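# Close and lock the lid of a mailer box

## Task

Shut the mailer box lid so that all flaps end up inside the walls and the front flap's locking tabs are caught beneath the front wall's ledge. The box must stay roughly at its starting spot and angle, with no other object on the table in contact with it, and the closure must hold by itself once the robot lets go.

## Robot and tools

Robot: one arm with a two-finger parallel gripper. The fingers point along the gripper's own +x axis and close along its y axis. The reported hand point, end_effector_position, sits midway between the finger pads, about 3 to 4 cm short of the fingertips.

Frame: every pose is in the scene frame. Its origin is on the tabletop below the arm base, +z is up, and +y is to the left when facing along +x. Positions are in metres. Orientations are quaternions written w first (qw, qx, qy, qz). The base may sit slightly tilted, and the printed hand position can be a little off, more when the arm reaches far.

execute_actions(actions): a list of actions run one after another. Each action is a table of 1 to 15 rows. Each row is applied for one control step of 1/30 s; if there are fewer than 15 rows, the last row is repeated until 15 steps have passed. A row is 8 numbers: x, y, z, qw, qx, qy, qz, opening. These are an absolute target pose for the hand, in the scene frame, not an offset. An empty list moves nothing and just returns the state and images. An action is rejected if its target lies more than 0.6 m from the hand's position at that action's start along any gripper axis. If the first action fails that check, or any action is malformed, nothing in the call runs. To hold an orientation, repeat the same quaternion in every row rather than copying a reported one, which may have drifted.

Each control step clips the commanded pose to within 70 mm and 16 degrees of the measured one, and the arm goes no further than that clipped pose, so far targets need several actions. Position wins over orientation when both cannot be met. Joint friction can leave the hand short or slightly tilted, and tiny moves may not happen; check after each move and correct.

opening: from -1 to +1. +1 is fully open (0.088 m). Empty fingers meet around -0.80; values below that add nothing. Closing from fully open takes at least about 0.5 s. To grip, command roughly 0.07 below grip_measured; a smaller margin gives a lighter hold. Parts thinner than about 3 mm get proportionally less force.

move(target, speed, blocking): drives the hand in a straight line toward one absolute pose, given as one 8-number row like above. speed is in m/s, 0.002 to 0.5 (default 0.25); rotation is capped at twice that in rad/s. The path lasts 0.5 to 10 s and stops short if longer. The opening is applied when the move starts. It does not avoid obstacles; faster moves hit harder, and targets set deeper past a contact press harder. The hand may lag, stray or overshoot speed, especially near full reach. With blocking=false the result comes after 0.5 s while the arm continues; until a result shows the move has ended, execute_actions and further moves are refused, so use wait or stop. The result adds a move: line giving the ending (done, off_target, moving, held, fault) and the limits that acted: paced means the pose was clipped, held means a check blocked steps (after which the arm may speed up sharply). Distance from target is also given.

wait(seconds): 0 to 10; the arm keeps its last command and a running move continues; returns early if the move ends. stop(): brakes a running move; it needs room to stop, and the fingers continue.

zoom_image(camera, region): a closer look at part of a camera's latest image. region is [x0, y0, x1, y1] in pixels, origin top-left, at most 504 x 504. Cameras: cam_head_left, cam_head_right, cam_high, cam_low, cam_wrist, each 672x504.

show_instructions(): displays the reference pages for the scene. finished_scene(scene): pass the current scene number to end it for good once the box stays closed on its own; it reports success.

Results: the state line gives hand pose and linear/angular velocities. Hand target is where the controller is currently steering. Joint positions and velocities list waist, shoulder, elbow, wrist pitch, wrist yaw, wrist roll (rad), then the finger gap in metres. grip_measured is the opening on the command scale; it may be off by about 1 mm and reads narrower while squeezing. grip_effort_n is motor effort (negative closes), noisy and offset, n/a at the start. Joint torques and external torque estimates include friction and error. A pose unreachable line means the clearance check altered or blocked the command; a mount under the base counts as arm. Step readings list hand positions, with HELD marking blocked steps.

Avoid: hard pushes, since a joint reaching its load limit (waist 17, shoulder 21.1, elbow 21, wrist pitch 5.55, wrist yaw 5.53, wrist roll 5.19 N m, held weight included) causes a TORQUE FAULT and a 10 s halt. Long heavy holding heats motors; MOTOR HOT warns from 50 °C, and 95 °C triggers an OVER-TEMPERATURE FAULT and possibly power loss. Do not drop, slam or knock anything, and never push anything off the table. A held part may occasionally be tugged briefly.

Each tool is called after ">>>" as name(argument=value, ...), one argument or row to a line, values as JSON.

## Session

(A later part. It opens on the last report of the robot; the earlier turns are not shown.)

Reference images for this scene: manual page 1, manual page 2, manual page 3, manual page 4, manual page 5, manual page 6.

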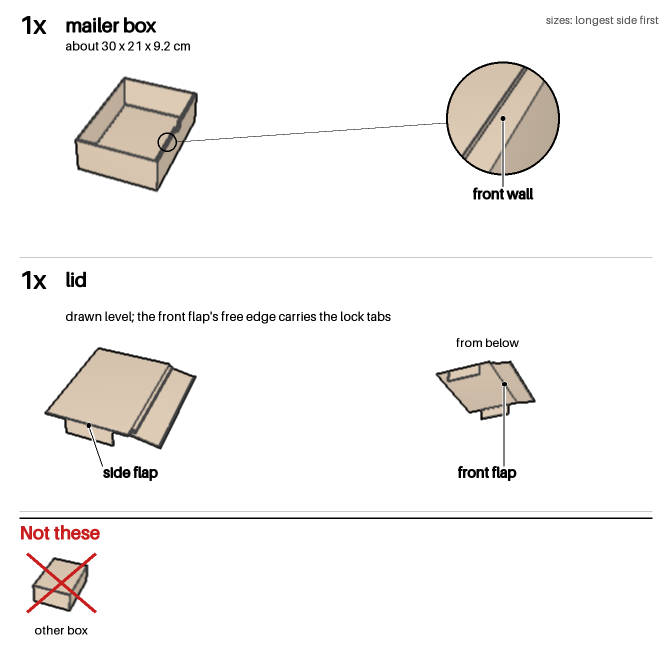

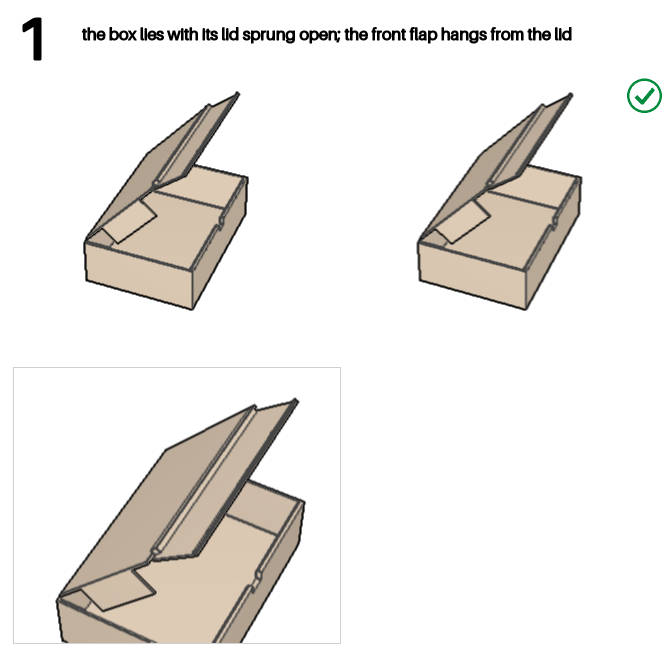

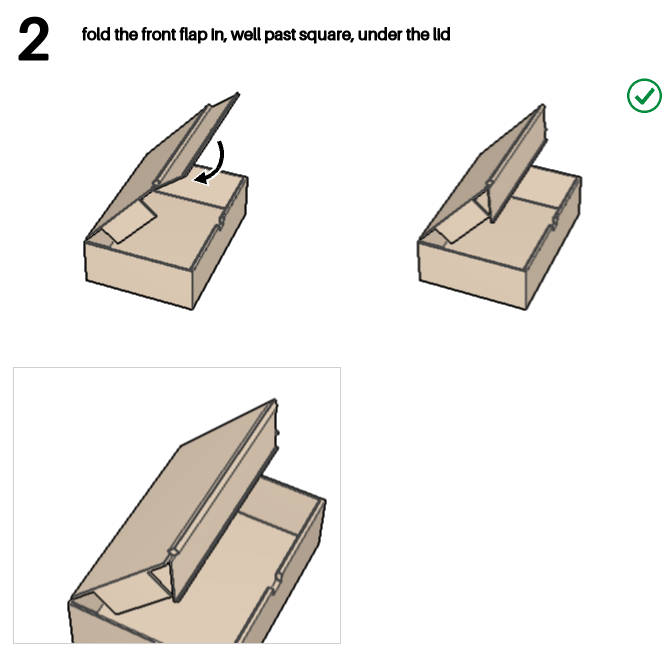

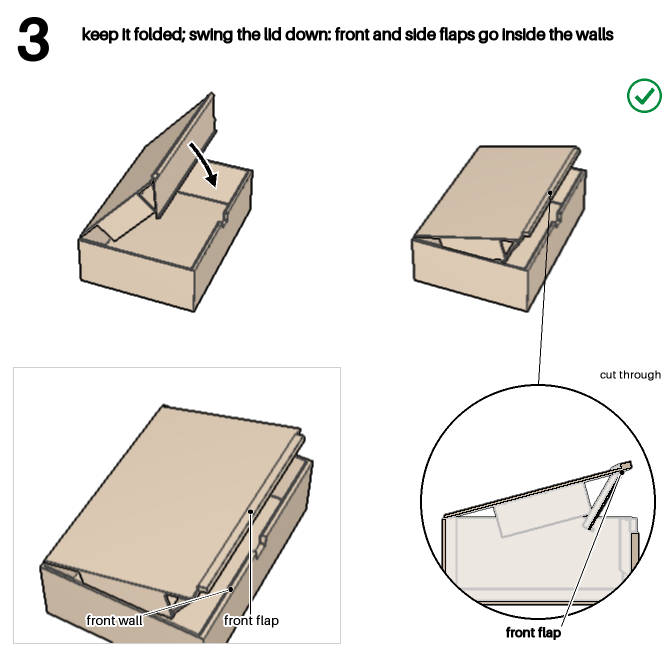

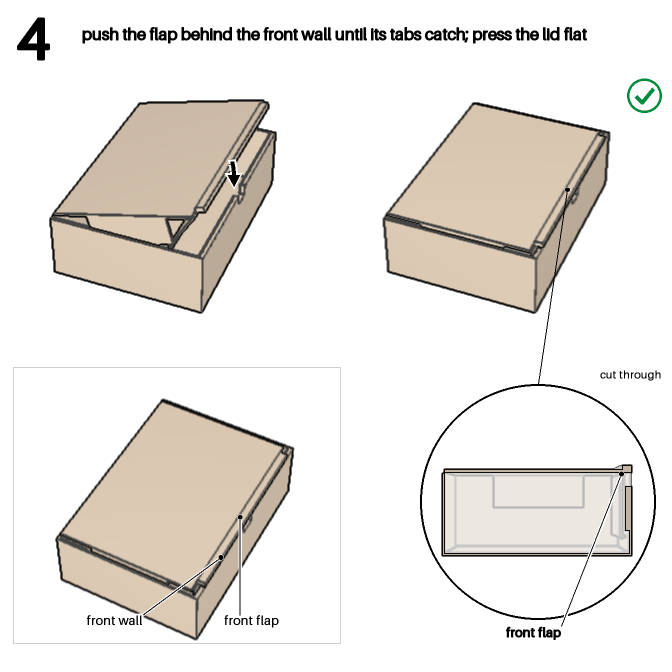

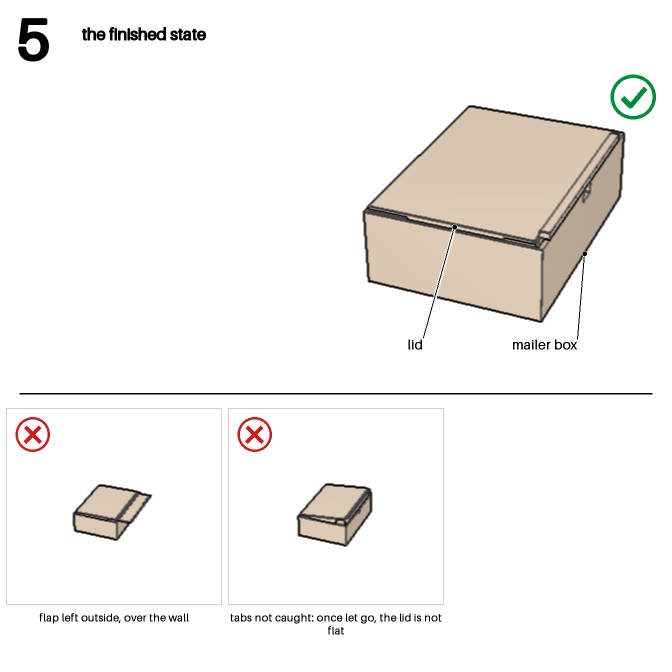

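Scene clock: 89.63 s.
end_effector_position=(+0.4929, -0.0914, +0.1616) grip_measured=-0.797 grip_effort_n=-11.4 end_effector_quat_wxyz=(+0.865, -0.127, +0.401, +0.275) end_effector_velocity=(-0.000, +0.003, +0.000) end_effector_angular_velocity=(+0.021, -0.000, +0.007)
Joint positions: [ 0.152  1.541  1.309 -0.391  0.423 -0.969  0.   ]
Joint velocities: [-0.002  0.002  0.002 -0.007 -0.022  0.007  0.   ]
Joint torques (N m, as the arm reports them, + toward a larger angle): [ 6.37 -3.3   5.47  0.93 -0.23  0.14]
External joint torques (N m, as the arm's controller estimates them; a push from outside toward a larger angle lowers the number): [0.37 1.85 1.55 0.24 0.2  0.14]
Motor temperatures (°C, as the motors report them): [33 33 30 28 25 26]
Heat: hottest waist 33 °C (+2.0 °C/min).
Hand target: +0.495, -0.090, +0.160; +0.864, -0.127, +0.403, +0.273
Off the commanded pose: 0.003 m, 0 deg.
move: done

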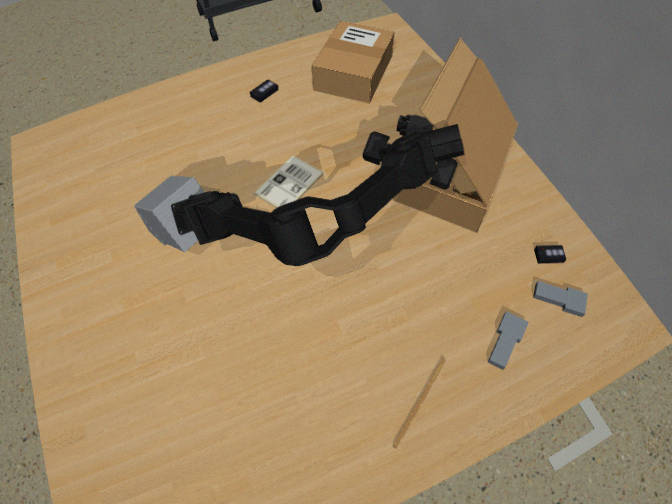

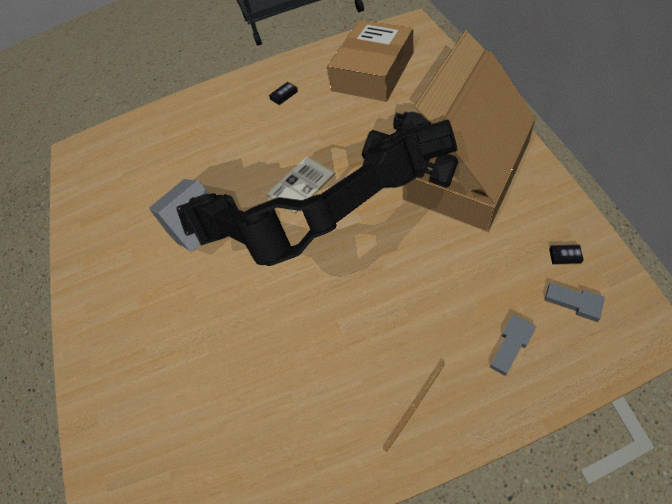

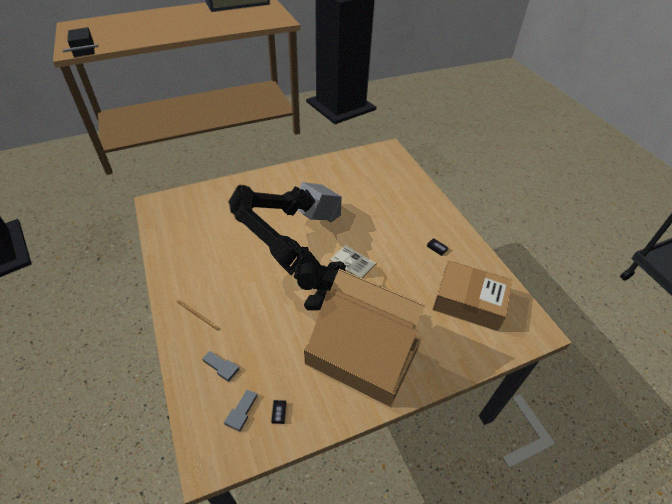

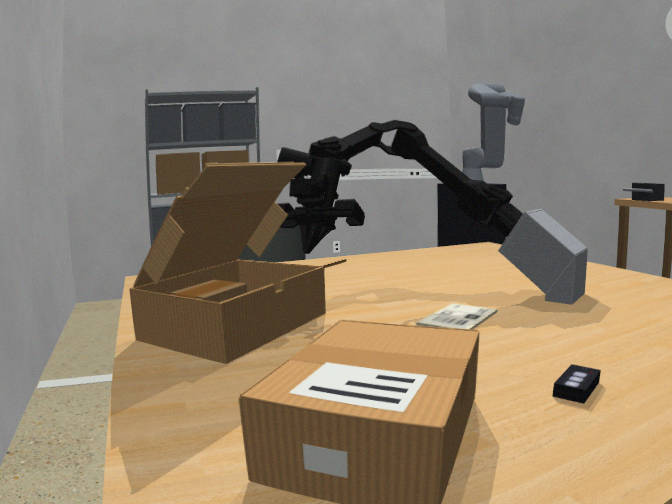

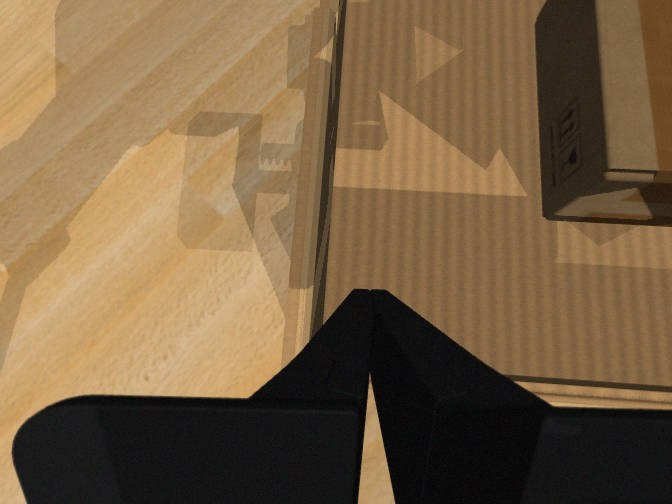

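>>> move(
  target=[0.481,-0.076,0.145,0.864,-0.127,0.403,0.273,0.0],
  speed=0.05,
)

>>> move(
  target=[0.497,-0.061,0.112,0.864,-0.127,0.403,0.273,0.0],
  speed=0.05,
)

Scene clock: 95.03 s.
end_effector_position=(+0.4830, -0.0754, +0.1461) grip_measured=-0.004 grip_effort_n=17.9 end_effector_quat_wxyz=(+0.864, -0.127, +0.403, +0.273) end_effector_velocity=(-0.003, +0.000, -0.003) end_effector_angular_velocity=(-0.008, -0.004, +0.017)
Joint positions: [ 0.147  1.539  1.211 -0.296  0.424 -0.969  0.039]
Joint velocities: [-0.007 -0.007 -0.017  0.007 -0.007 -0.022  0.   ]
Joint torques (N m, as the arm reports them, + toward a larger angle): [ 5.87 -5.05  3.54  0.91 -0.56 -0.09]
External joint torques (N m, as the arm's controller estimates them; a push from outside toward a larger angle lowers the number): [-0.01 -0.02 -0.27  0.22 -0.15 -0.09]
Motor temperatures (°C, as the motors report them): [34 33 30 28 25 26]
Heat: hottest waist 34 °C (+3.0 °C/min).
Hand target: +0.481, -0.076, +0.145; +0.864, -0.127, +0.403, +0.273
Off the commanded pose: 0.002 m, 0 deg.
move: done

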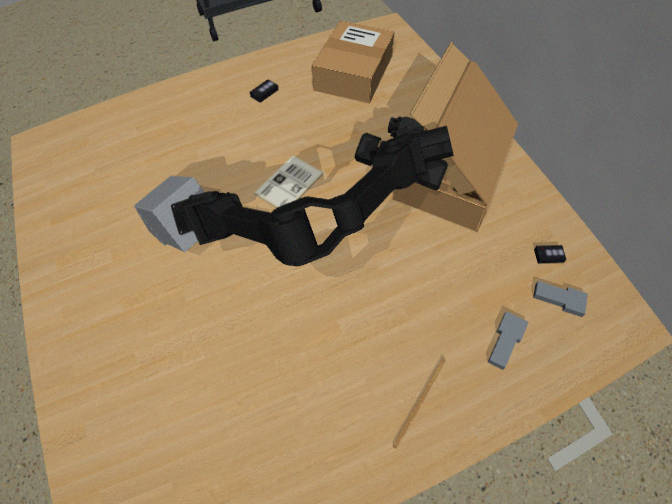

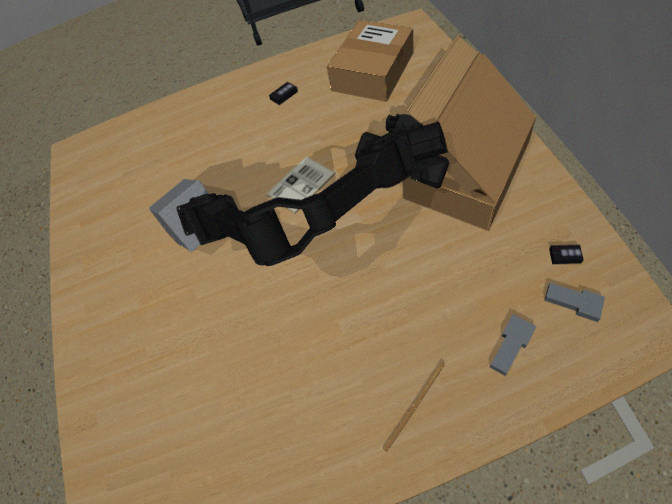

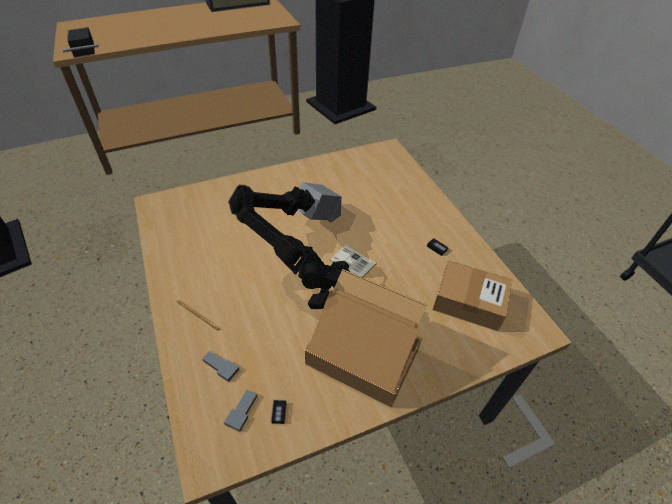

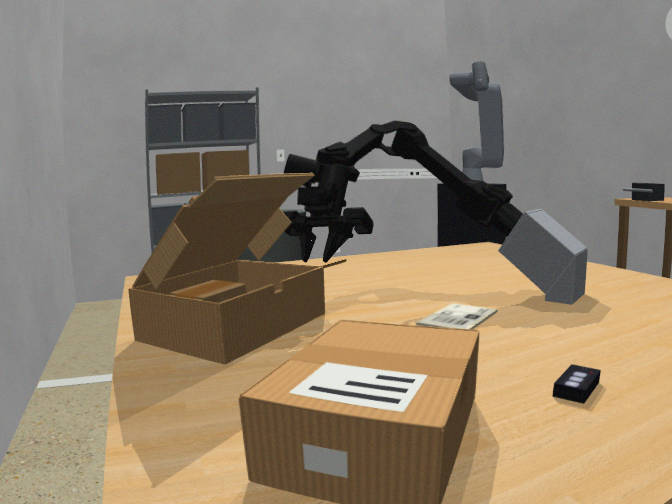

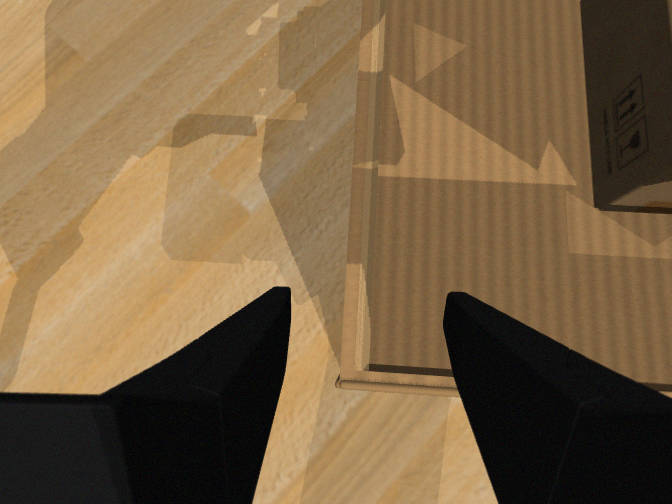

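Scene clock: 96.17 s.
end_effector_position=(+0.4991, -0.0646, +0.1246) grip_measured=-0.002 grip_effort_n=17.9 end_effector_quat_wxyz=(+0.871, -0.125, +0.392, +0.268) end_effector_velocity=(-0.000, +0.006, +0.001) end_effector_angular_velocity=(+0.015, -0.007, +0.025)
Joint positions: [ 0.108  1.617  1.212 -0.181  0.379 -1.     0.039]
Joint velocities: [ 0.002  0.007  0.002 -0.007 -0.022 -0.007  0.   ]
Joint torques (N m, as the arm reports them, + toward a larger angle): [ 5.16 -2.59  4.22  0.74 -0.48 -0.13]
External joint torques (N m, as the arm's controller estimates them; a push from outside toward a larger angle lowers the number): [-1.26  2.94  0.53  0.06 -0.04 -0.13]
Motor temperatures (°C, as the motors report them): [34 33 30 28 25 26]
Heat: hottest waist 34 °C (+3.0 °C/min).
Hand target: +0.497, -0.061, +0.112; +0.864, -0.127, +0.403, +0.273
Off the commanded pose: 0.013 m, 2 deg.
move: off_target

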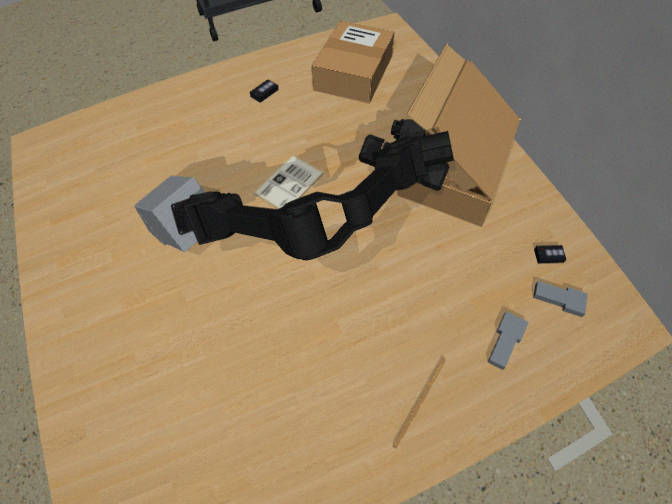

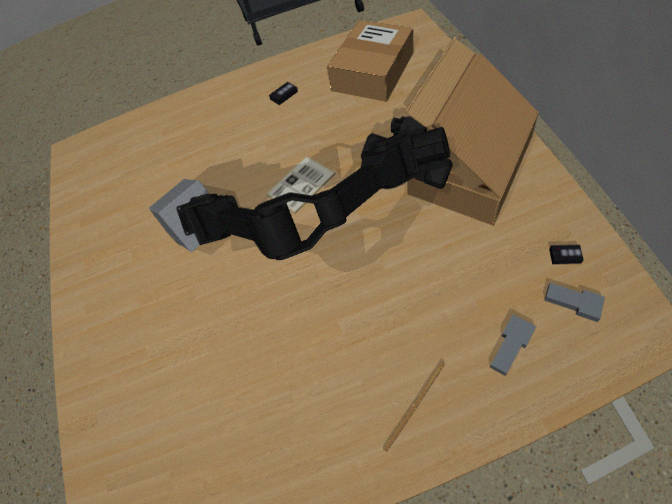

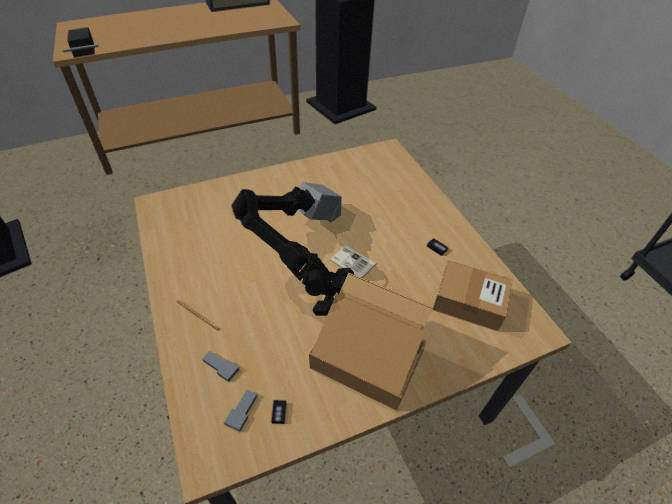

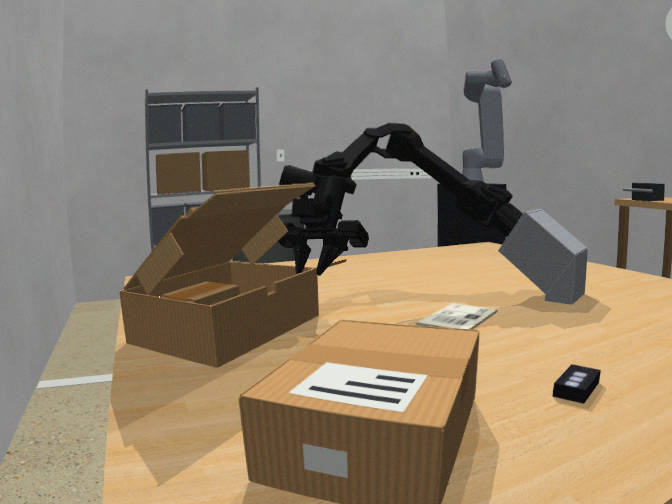

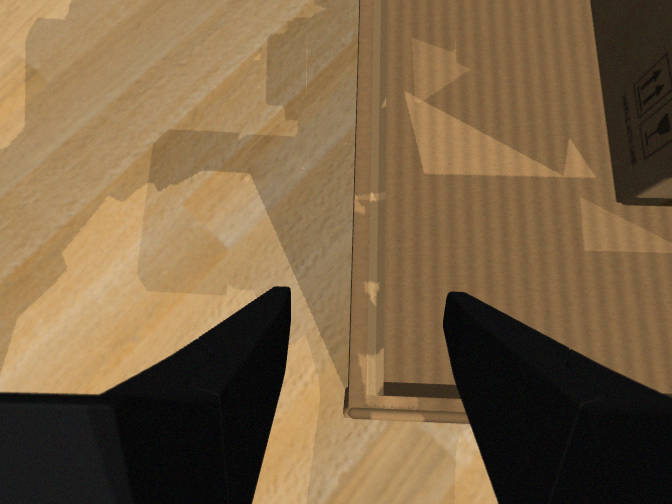

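>>> move(
  target=[0.445,-0.035,0.114,0.864,-0.127,0.403,0.273,0.0],
  speed=0.03,
)

Scene clock: 101.67 s.
end_effector_position=(+0.4536, -0.0376, +0.1240) grip_measured=-0.002 grip_effort_n=17.4 end_effector_quat_wxyz=(+0.873, -0.123, +0.388, +0.269) end_effector_velocity=(-0.002, +0.002, +0.001) end_effector_angular_velocity=(+0.013, -0.012, +0.010)
Joint positions: [ 0.158  1.517  0.965 -0.041  0.412 -0.972  0.039]
Joint velocities: [-0.002 -0.007 -0.012  0.007 -0.022 -0.007 -0.   ]
Joint torques (N m, as the arm reports them, + toward a larger angle): [ 5.06 -3.41  1.81  0.38  0.05  0.14]
External joint torques (N m, as the arm's controller estimates them; a push from outside toward a larger angle lowers the number): [-0.55  1.19 -1.74 -0.35  0.47  0.13]
Motor temperatures (°C, as the motors report them): [34 32 30 28 25 26]
Heat: hottest waist 34 °C (+2.0 °C/min).
Hand target: +0.445, -0.035, +0.114; +0.864, -0.127, +0.403, +0.273
Off the commanded pose: 0.013 m, 2 deg.
move: off_target

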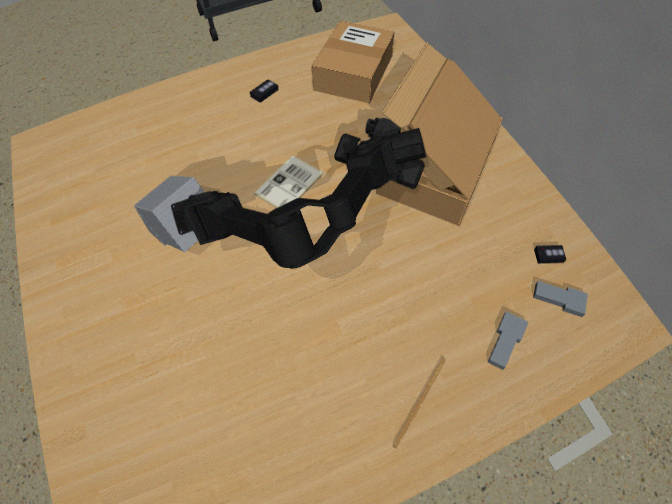

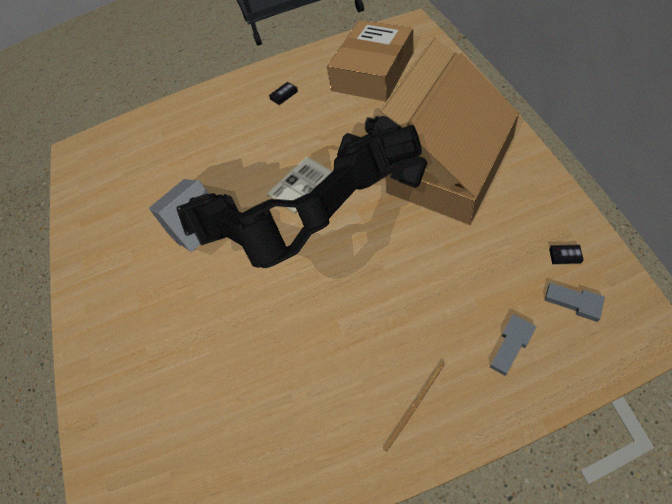

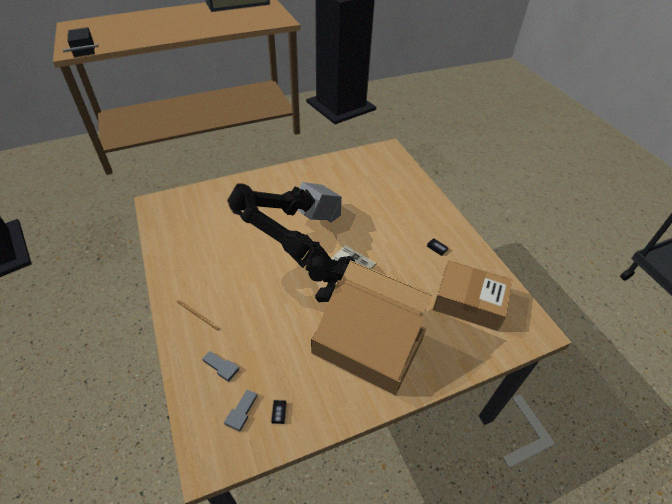

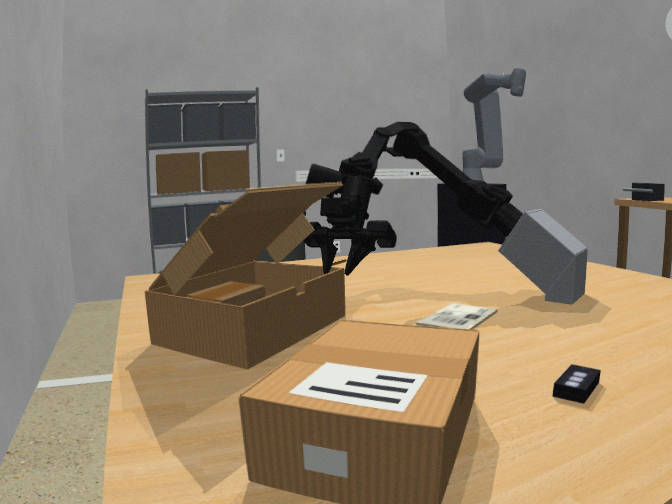

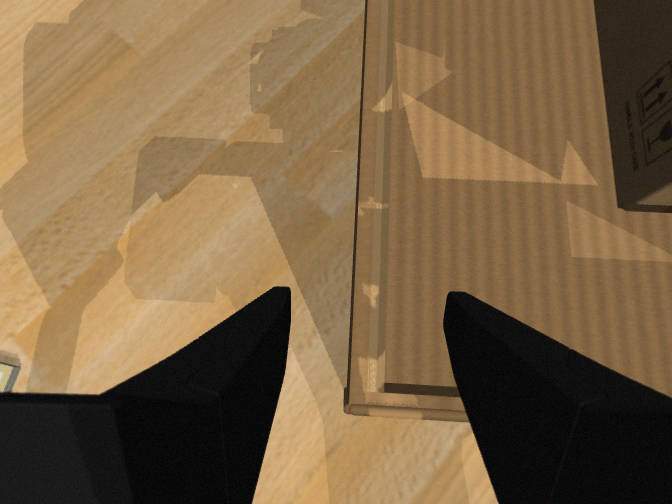

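>>> move(
  target=[0.438,-0.036,0.114,0.883,-0.095,0.412,0.204,0.0],
  speed=0.04,
)

Scene clock: 107.00 s.
end_effector_position=(+0.4460, -0.0358, +0.1245) grip_measured=-0.002 grip_effort_n=17.4 end_effector_quat_wxyz=(+0.890, -0.092, +0.395, +0.206) end_effector_velocity=(-0.002, +0.002, -0.002) end_effector_angular_velocity=(+0.009, +0.002, -0.002)
Joint positions: [ 0.19   1.498  0.863  0.118  0.494 -0.879  0.039]
Joint velocities: [-0.002 -0.002 -0.012  0.007 -0.007  0.007 -0.001]
Joint torques (N m, as the arm reports them, + toward a larger angle): [ 4.35 -3.37  1.97  0.48  0.17  0.25]
External joint torques (N m, as the arm's controller estimates them; a push from outside toward a larger angle lowers the number): [-1.14  0.88 -1.51 -0.31  0.56  0.25]
Motor temperatures (°C, as the motors report them): [34 32 30 28 25 26]
Heat: hottest waist 34 °C (+2.0 °C/min).
Hand target: +0.438, -0.036, +0.114; +0.883, -0.095, +0.412, +0.204
Off the commanded pose: 0.013 m, 2 deg.
move: off_target

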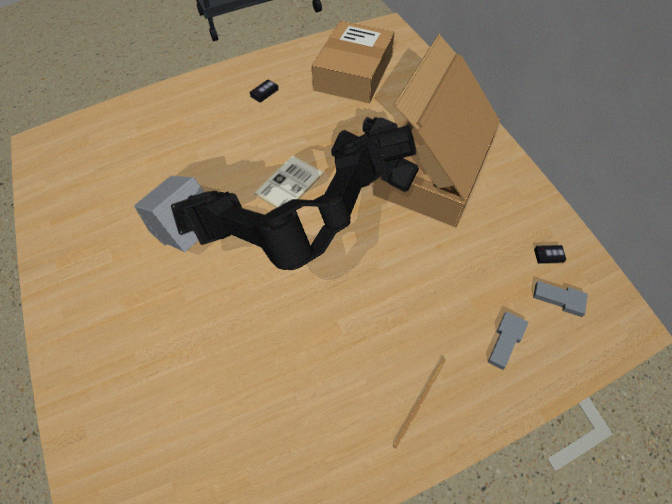

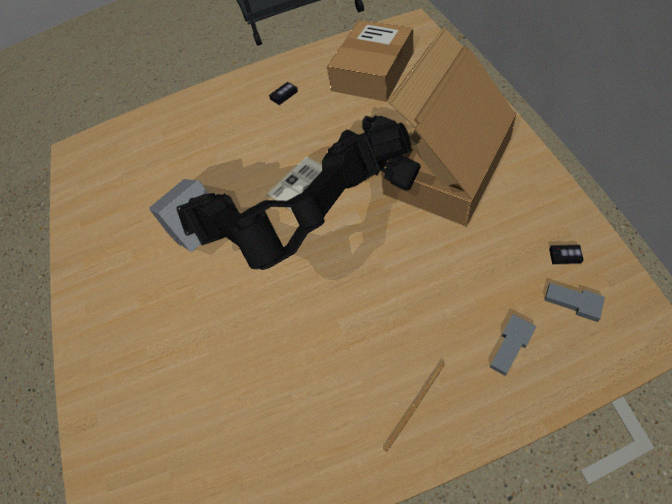

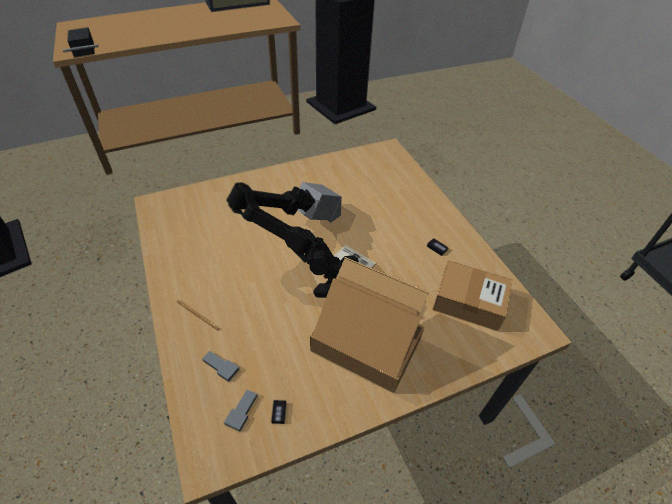

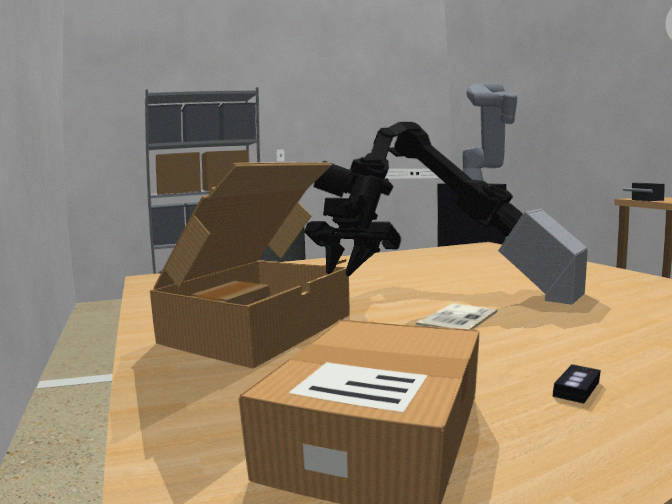

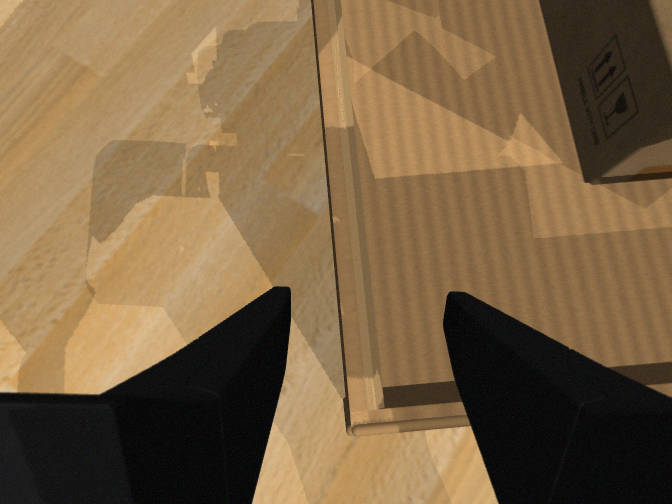

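>>> move(
  target=[0.40,-0.07,0.17,0.883,-0.095,0.412,0.204,0.0],
  speed=0.1,
)

>>> move(
  target=[0.41,-0.098,0.357,0.876,-0.363,-0.149,0.281,0.95],
)

Scene clock: 114.73 s.
end_effector_position=(+0.4032, -0.0702, +0.1712) grip_measured=-0.002 grip_effort_n=17.0 end_effector_quat_wxyz=(+0.885, -0.094, +0.409, +0.204) end_effector_velocity=(-0.002, +0.000, +0.004) end_effector_angular_velocity=(+0.011, -0.002, +0.008)
Joint positions: [ 0.29   1.234  0.833 -0.171  0.602 -0.804  0.039]
Joint velocities: [ 0.007 -0.012  0.002 -0.022 -0.007  0.007 -0.   ]
Joint torques (N m, as the arm reports them, + toward a larger angle): [ 4.51 -3.03  3.88  0.67 -0.15  0.17]
External joint torques (N m, as the arm's controller estimates them; a push from outside toward a larger angle lowers the number): [ 0.31 -0.18 -0.04 -0.15  0.21  0.16]
Motor temperatures (°C, as the motors report them): [34 32 30 28 25 26]
Heat: hottest waist 34 °C (+2.0 °C/min).
Hand target: +0.400, -0.070, +0.170; +0.883, -0.095, +0.412, +0.204
Off the commanded pose: 0.003 m, 0 deg.
move: done

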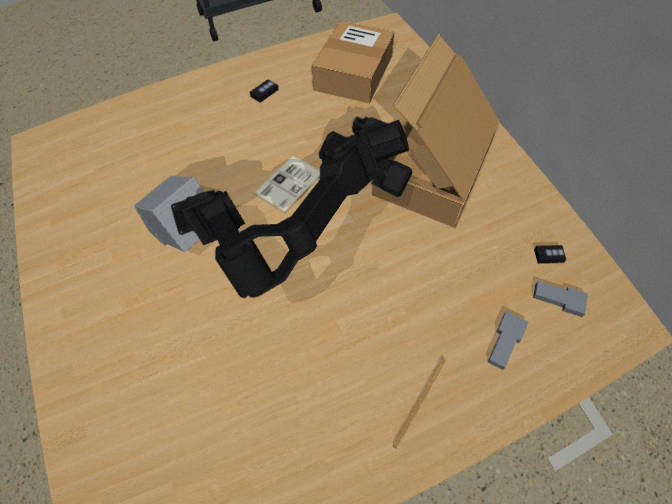

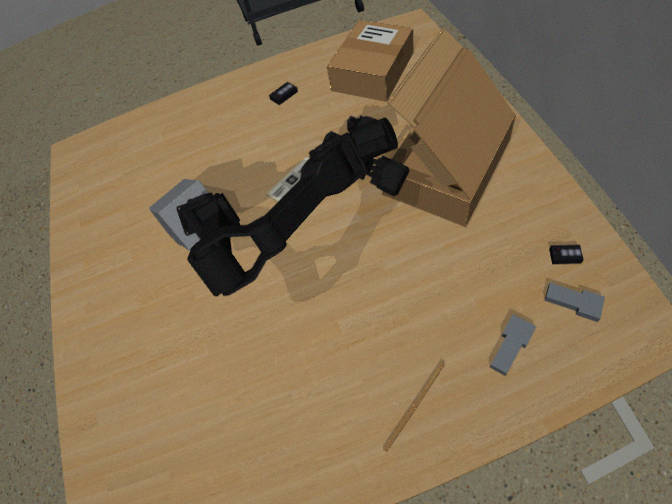

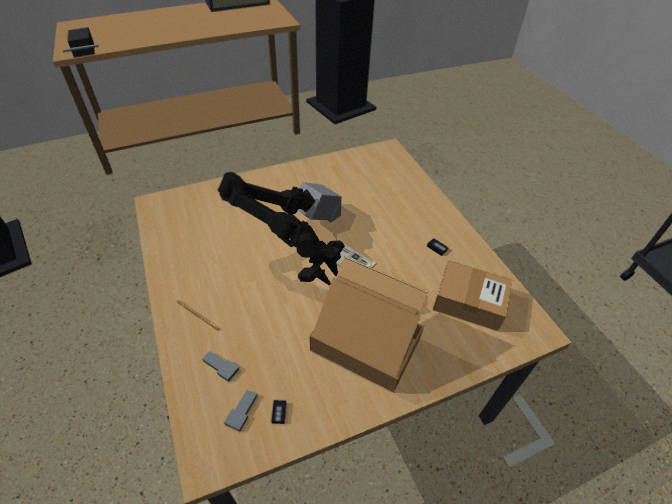

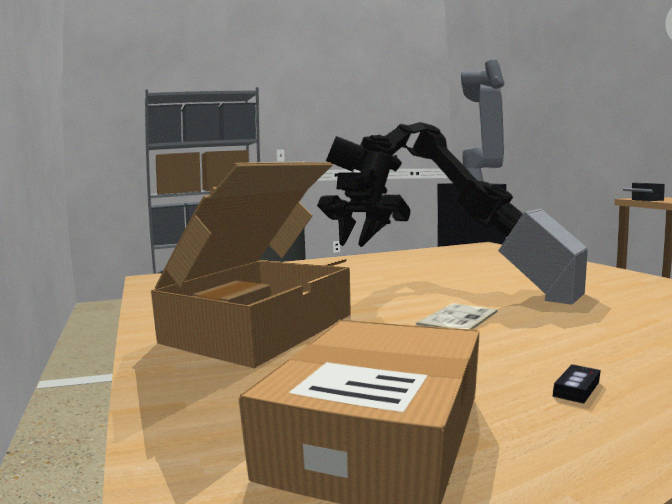

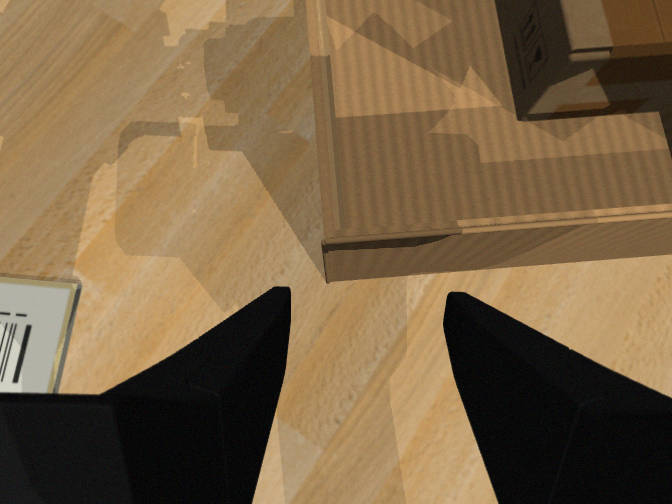

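Scene clock: 117.80 s.
end_effector_position=(+0.4092, -0.0973, +0.3566) grip_measured=+0.948 grip_effort_n=17.9 end_effector_quat_wxyz=(+0.877, -0.362, -0.147, +0.279) end_effector_velocity=(-0.003, +0.005, -0.001) end_effector_angular_velocity=(-0.016, -0.010, +0.036)
Joint positions: [ 0.37   0.954  0.902 -0.082 -0.158 -1.764  0.085]
Joint velocities: [-0.002  0.002  0.007 -0.037 -0.022 -0.022  0.   ]
Joint torques (N m, as the arm reports them, + toward a larger angle): [ 2.65 -0.82  5.8   0.86 -0.82 -0.09]
External joint torques (N m, as the arm's controller estimates them; a push from outside toward a larger angle lowers the number): [-0.17  0.65  1.76 -0.13 -0.21 -0.14]
Motor temperatures (°C, as the motors report them): [34 32 30 28 25 26]
Heat: hottest waist 34 °C (+2.0 °C/min).
Hand target: +0.410, -0.098, +0.357; +0.876, -0.364, -0.149, +0.280
Off the commanded pose: 0.001 m, 0 deg.
move: done

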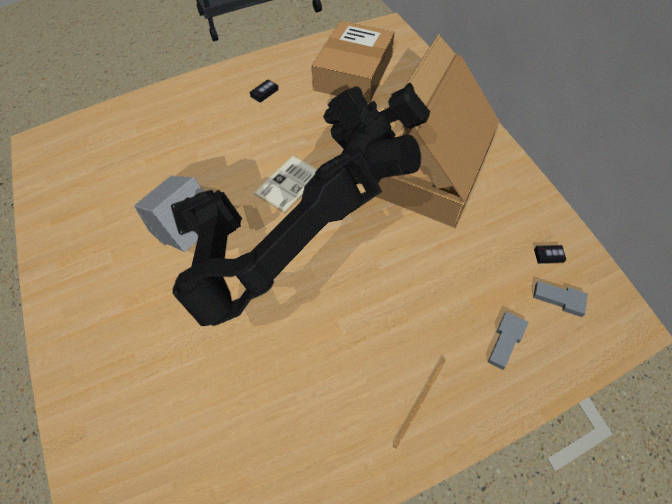

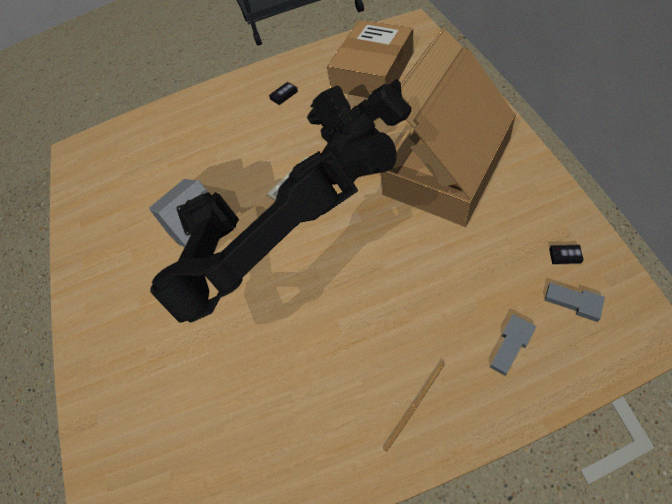

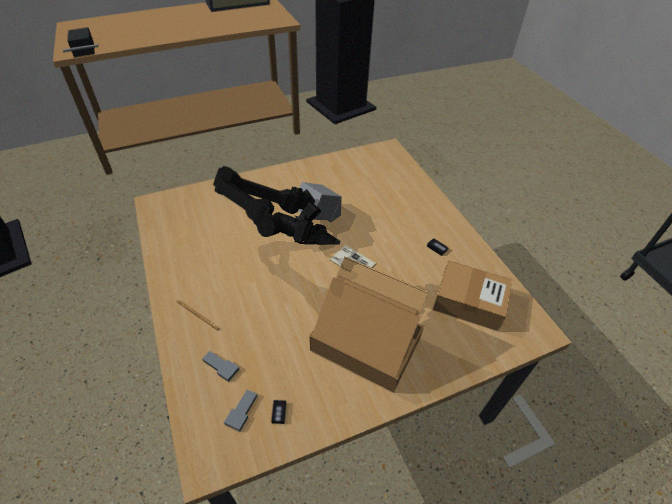

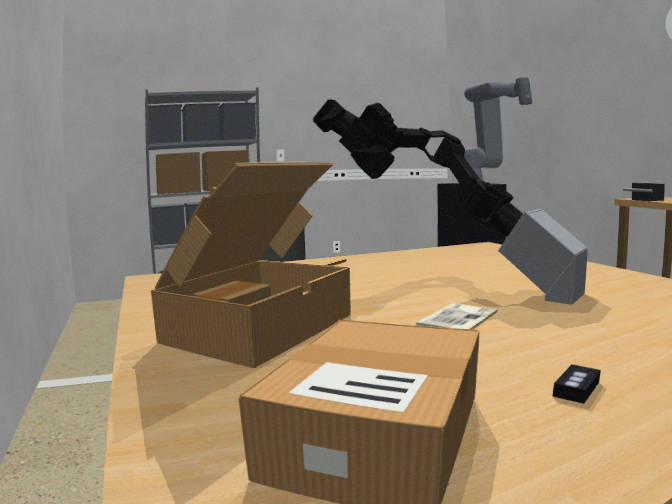

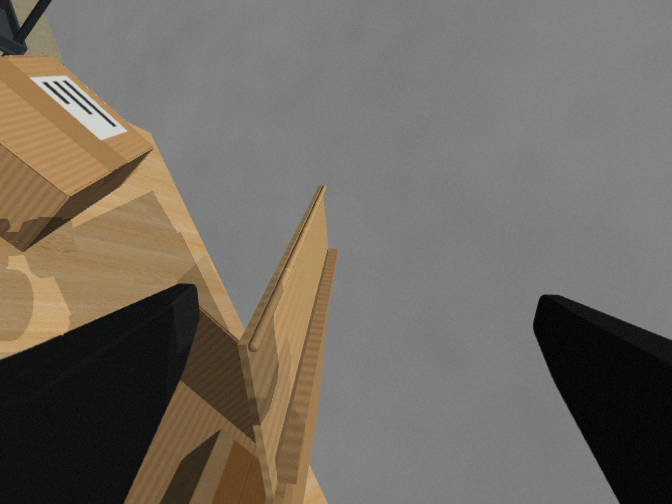

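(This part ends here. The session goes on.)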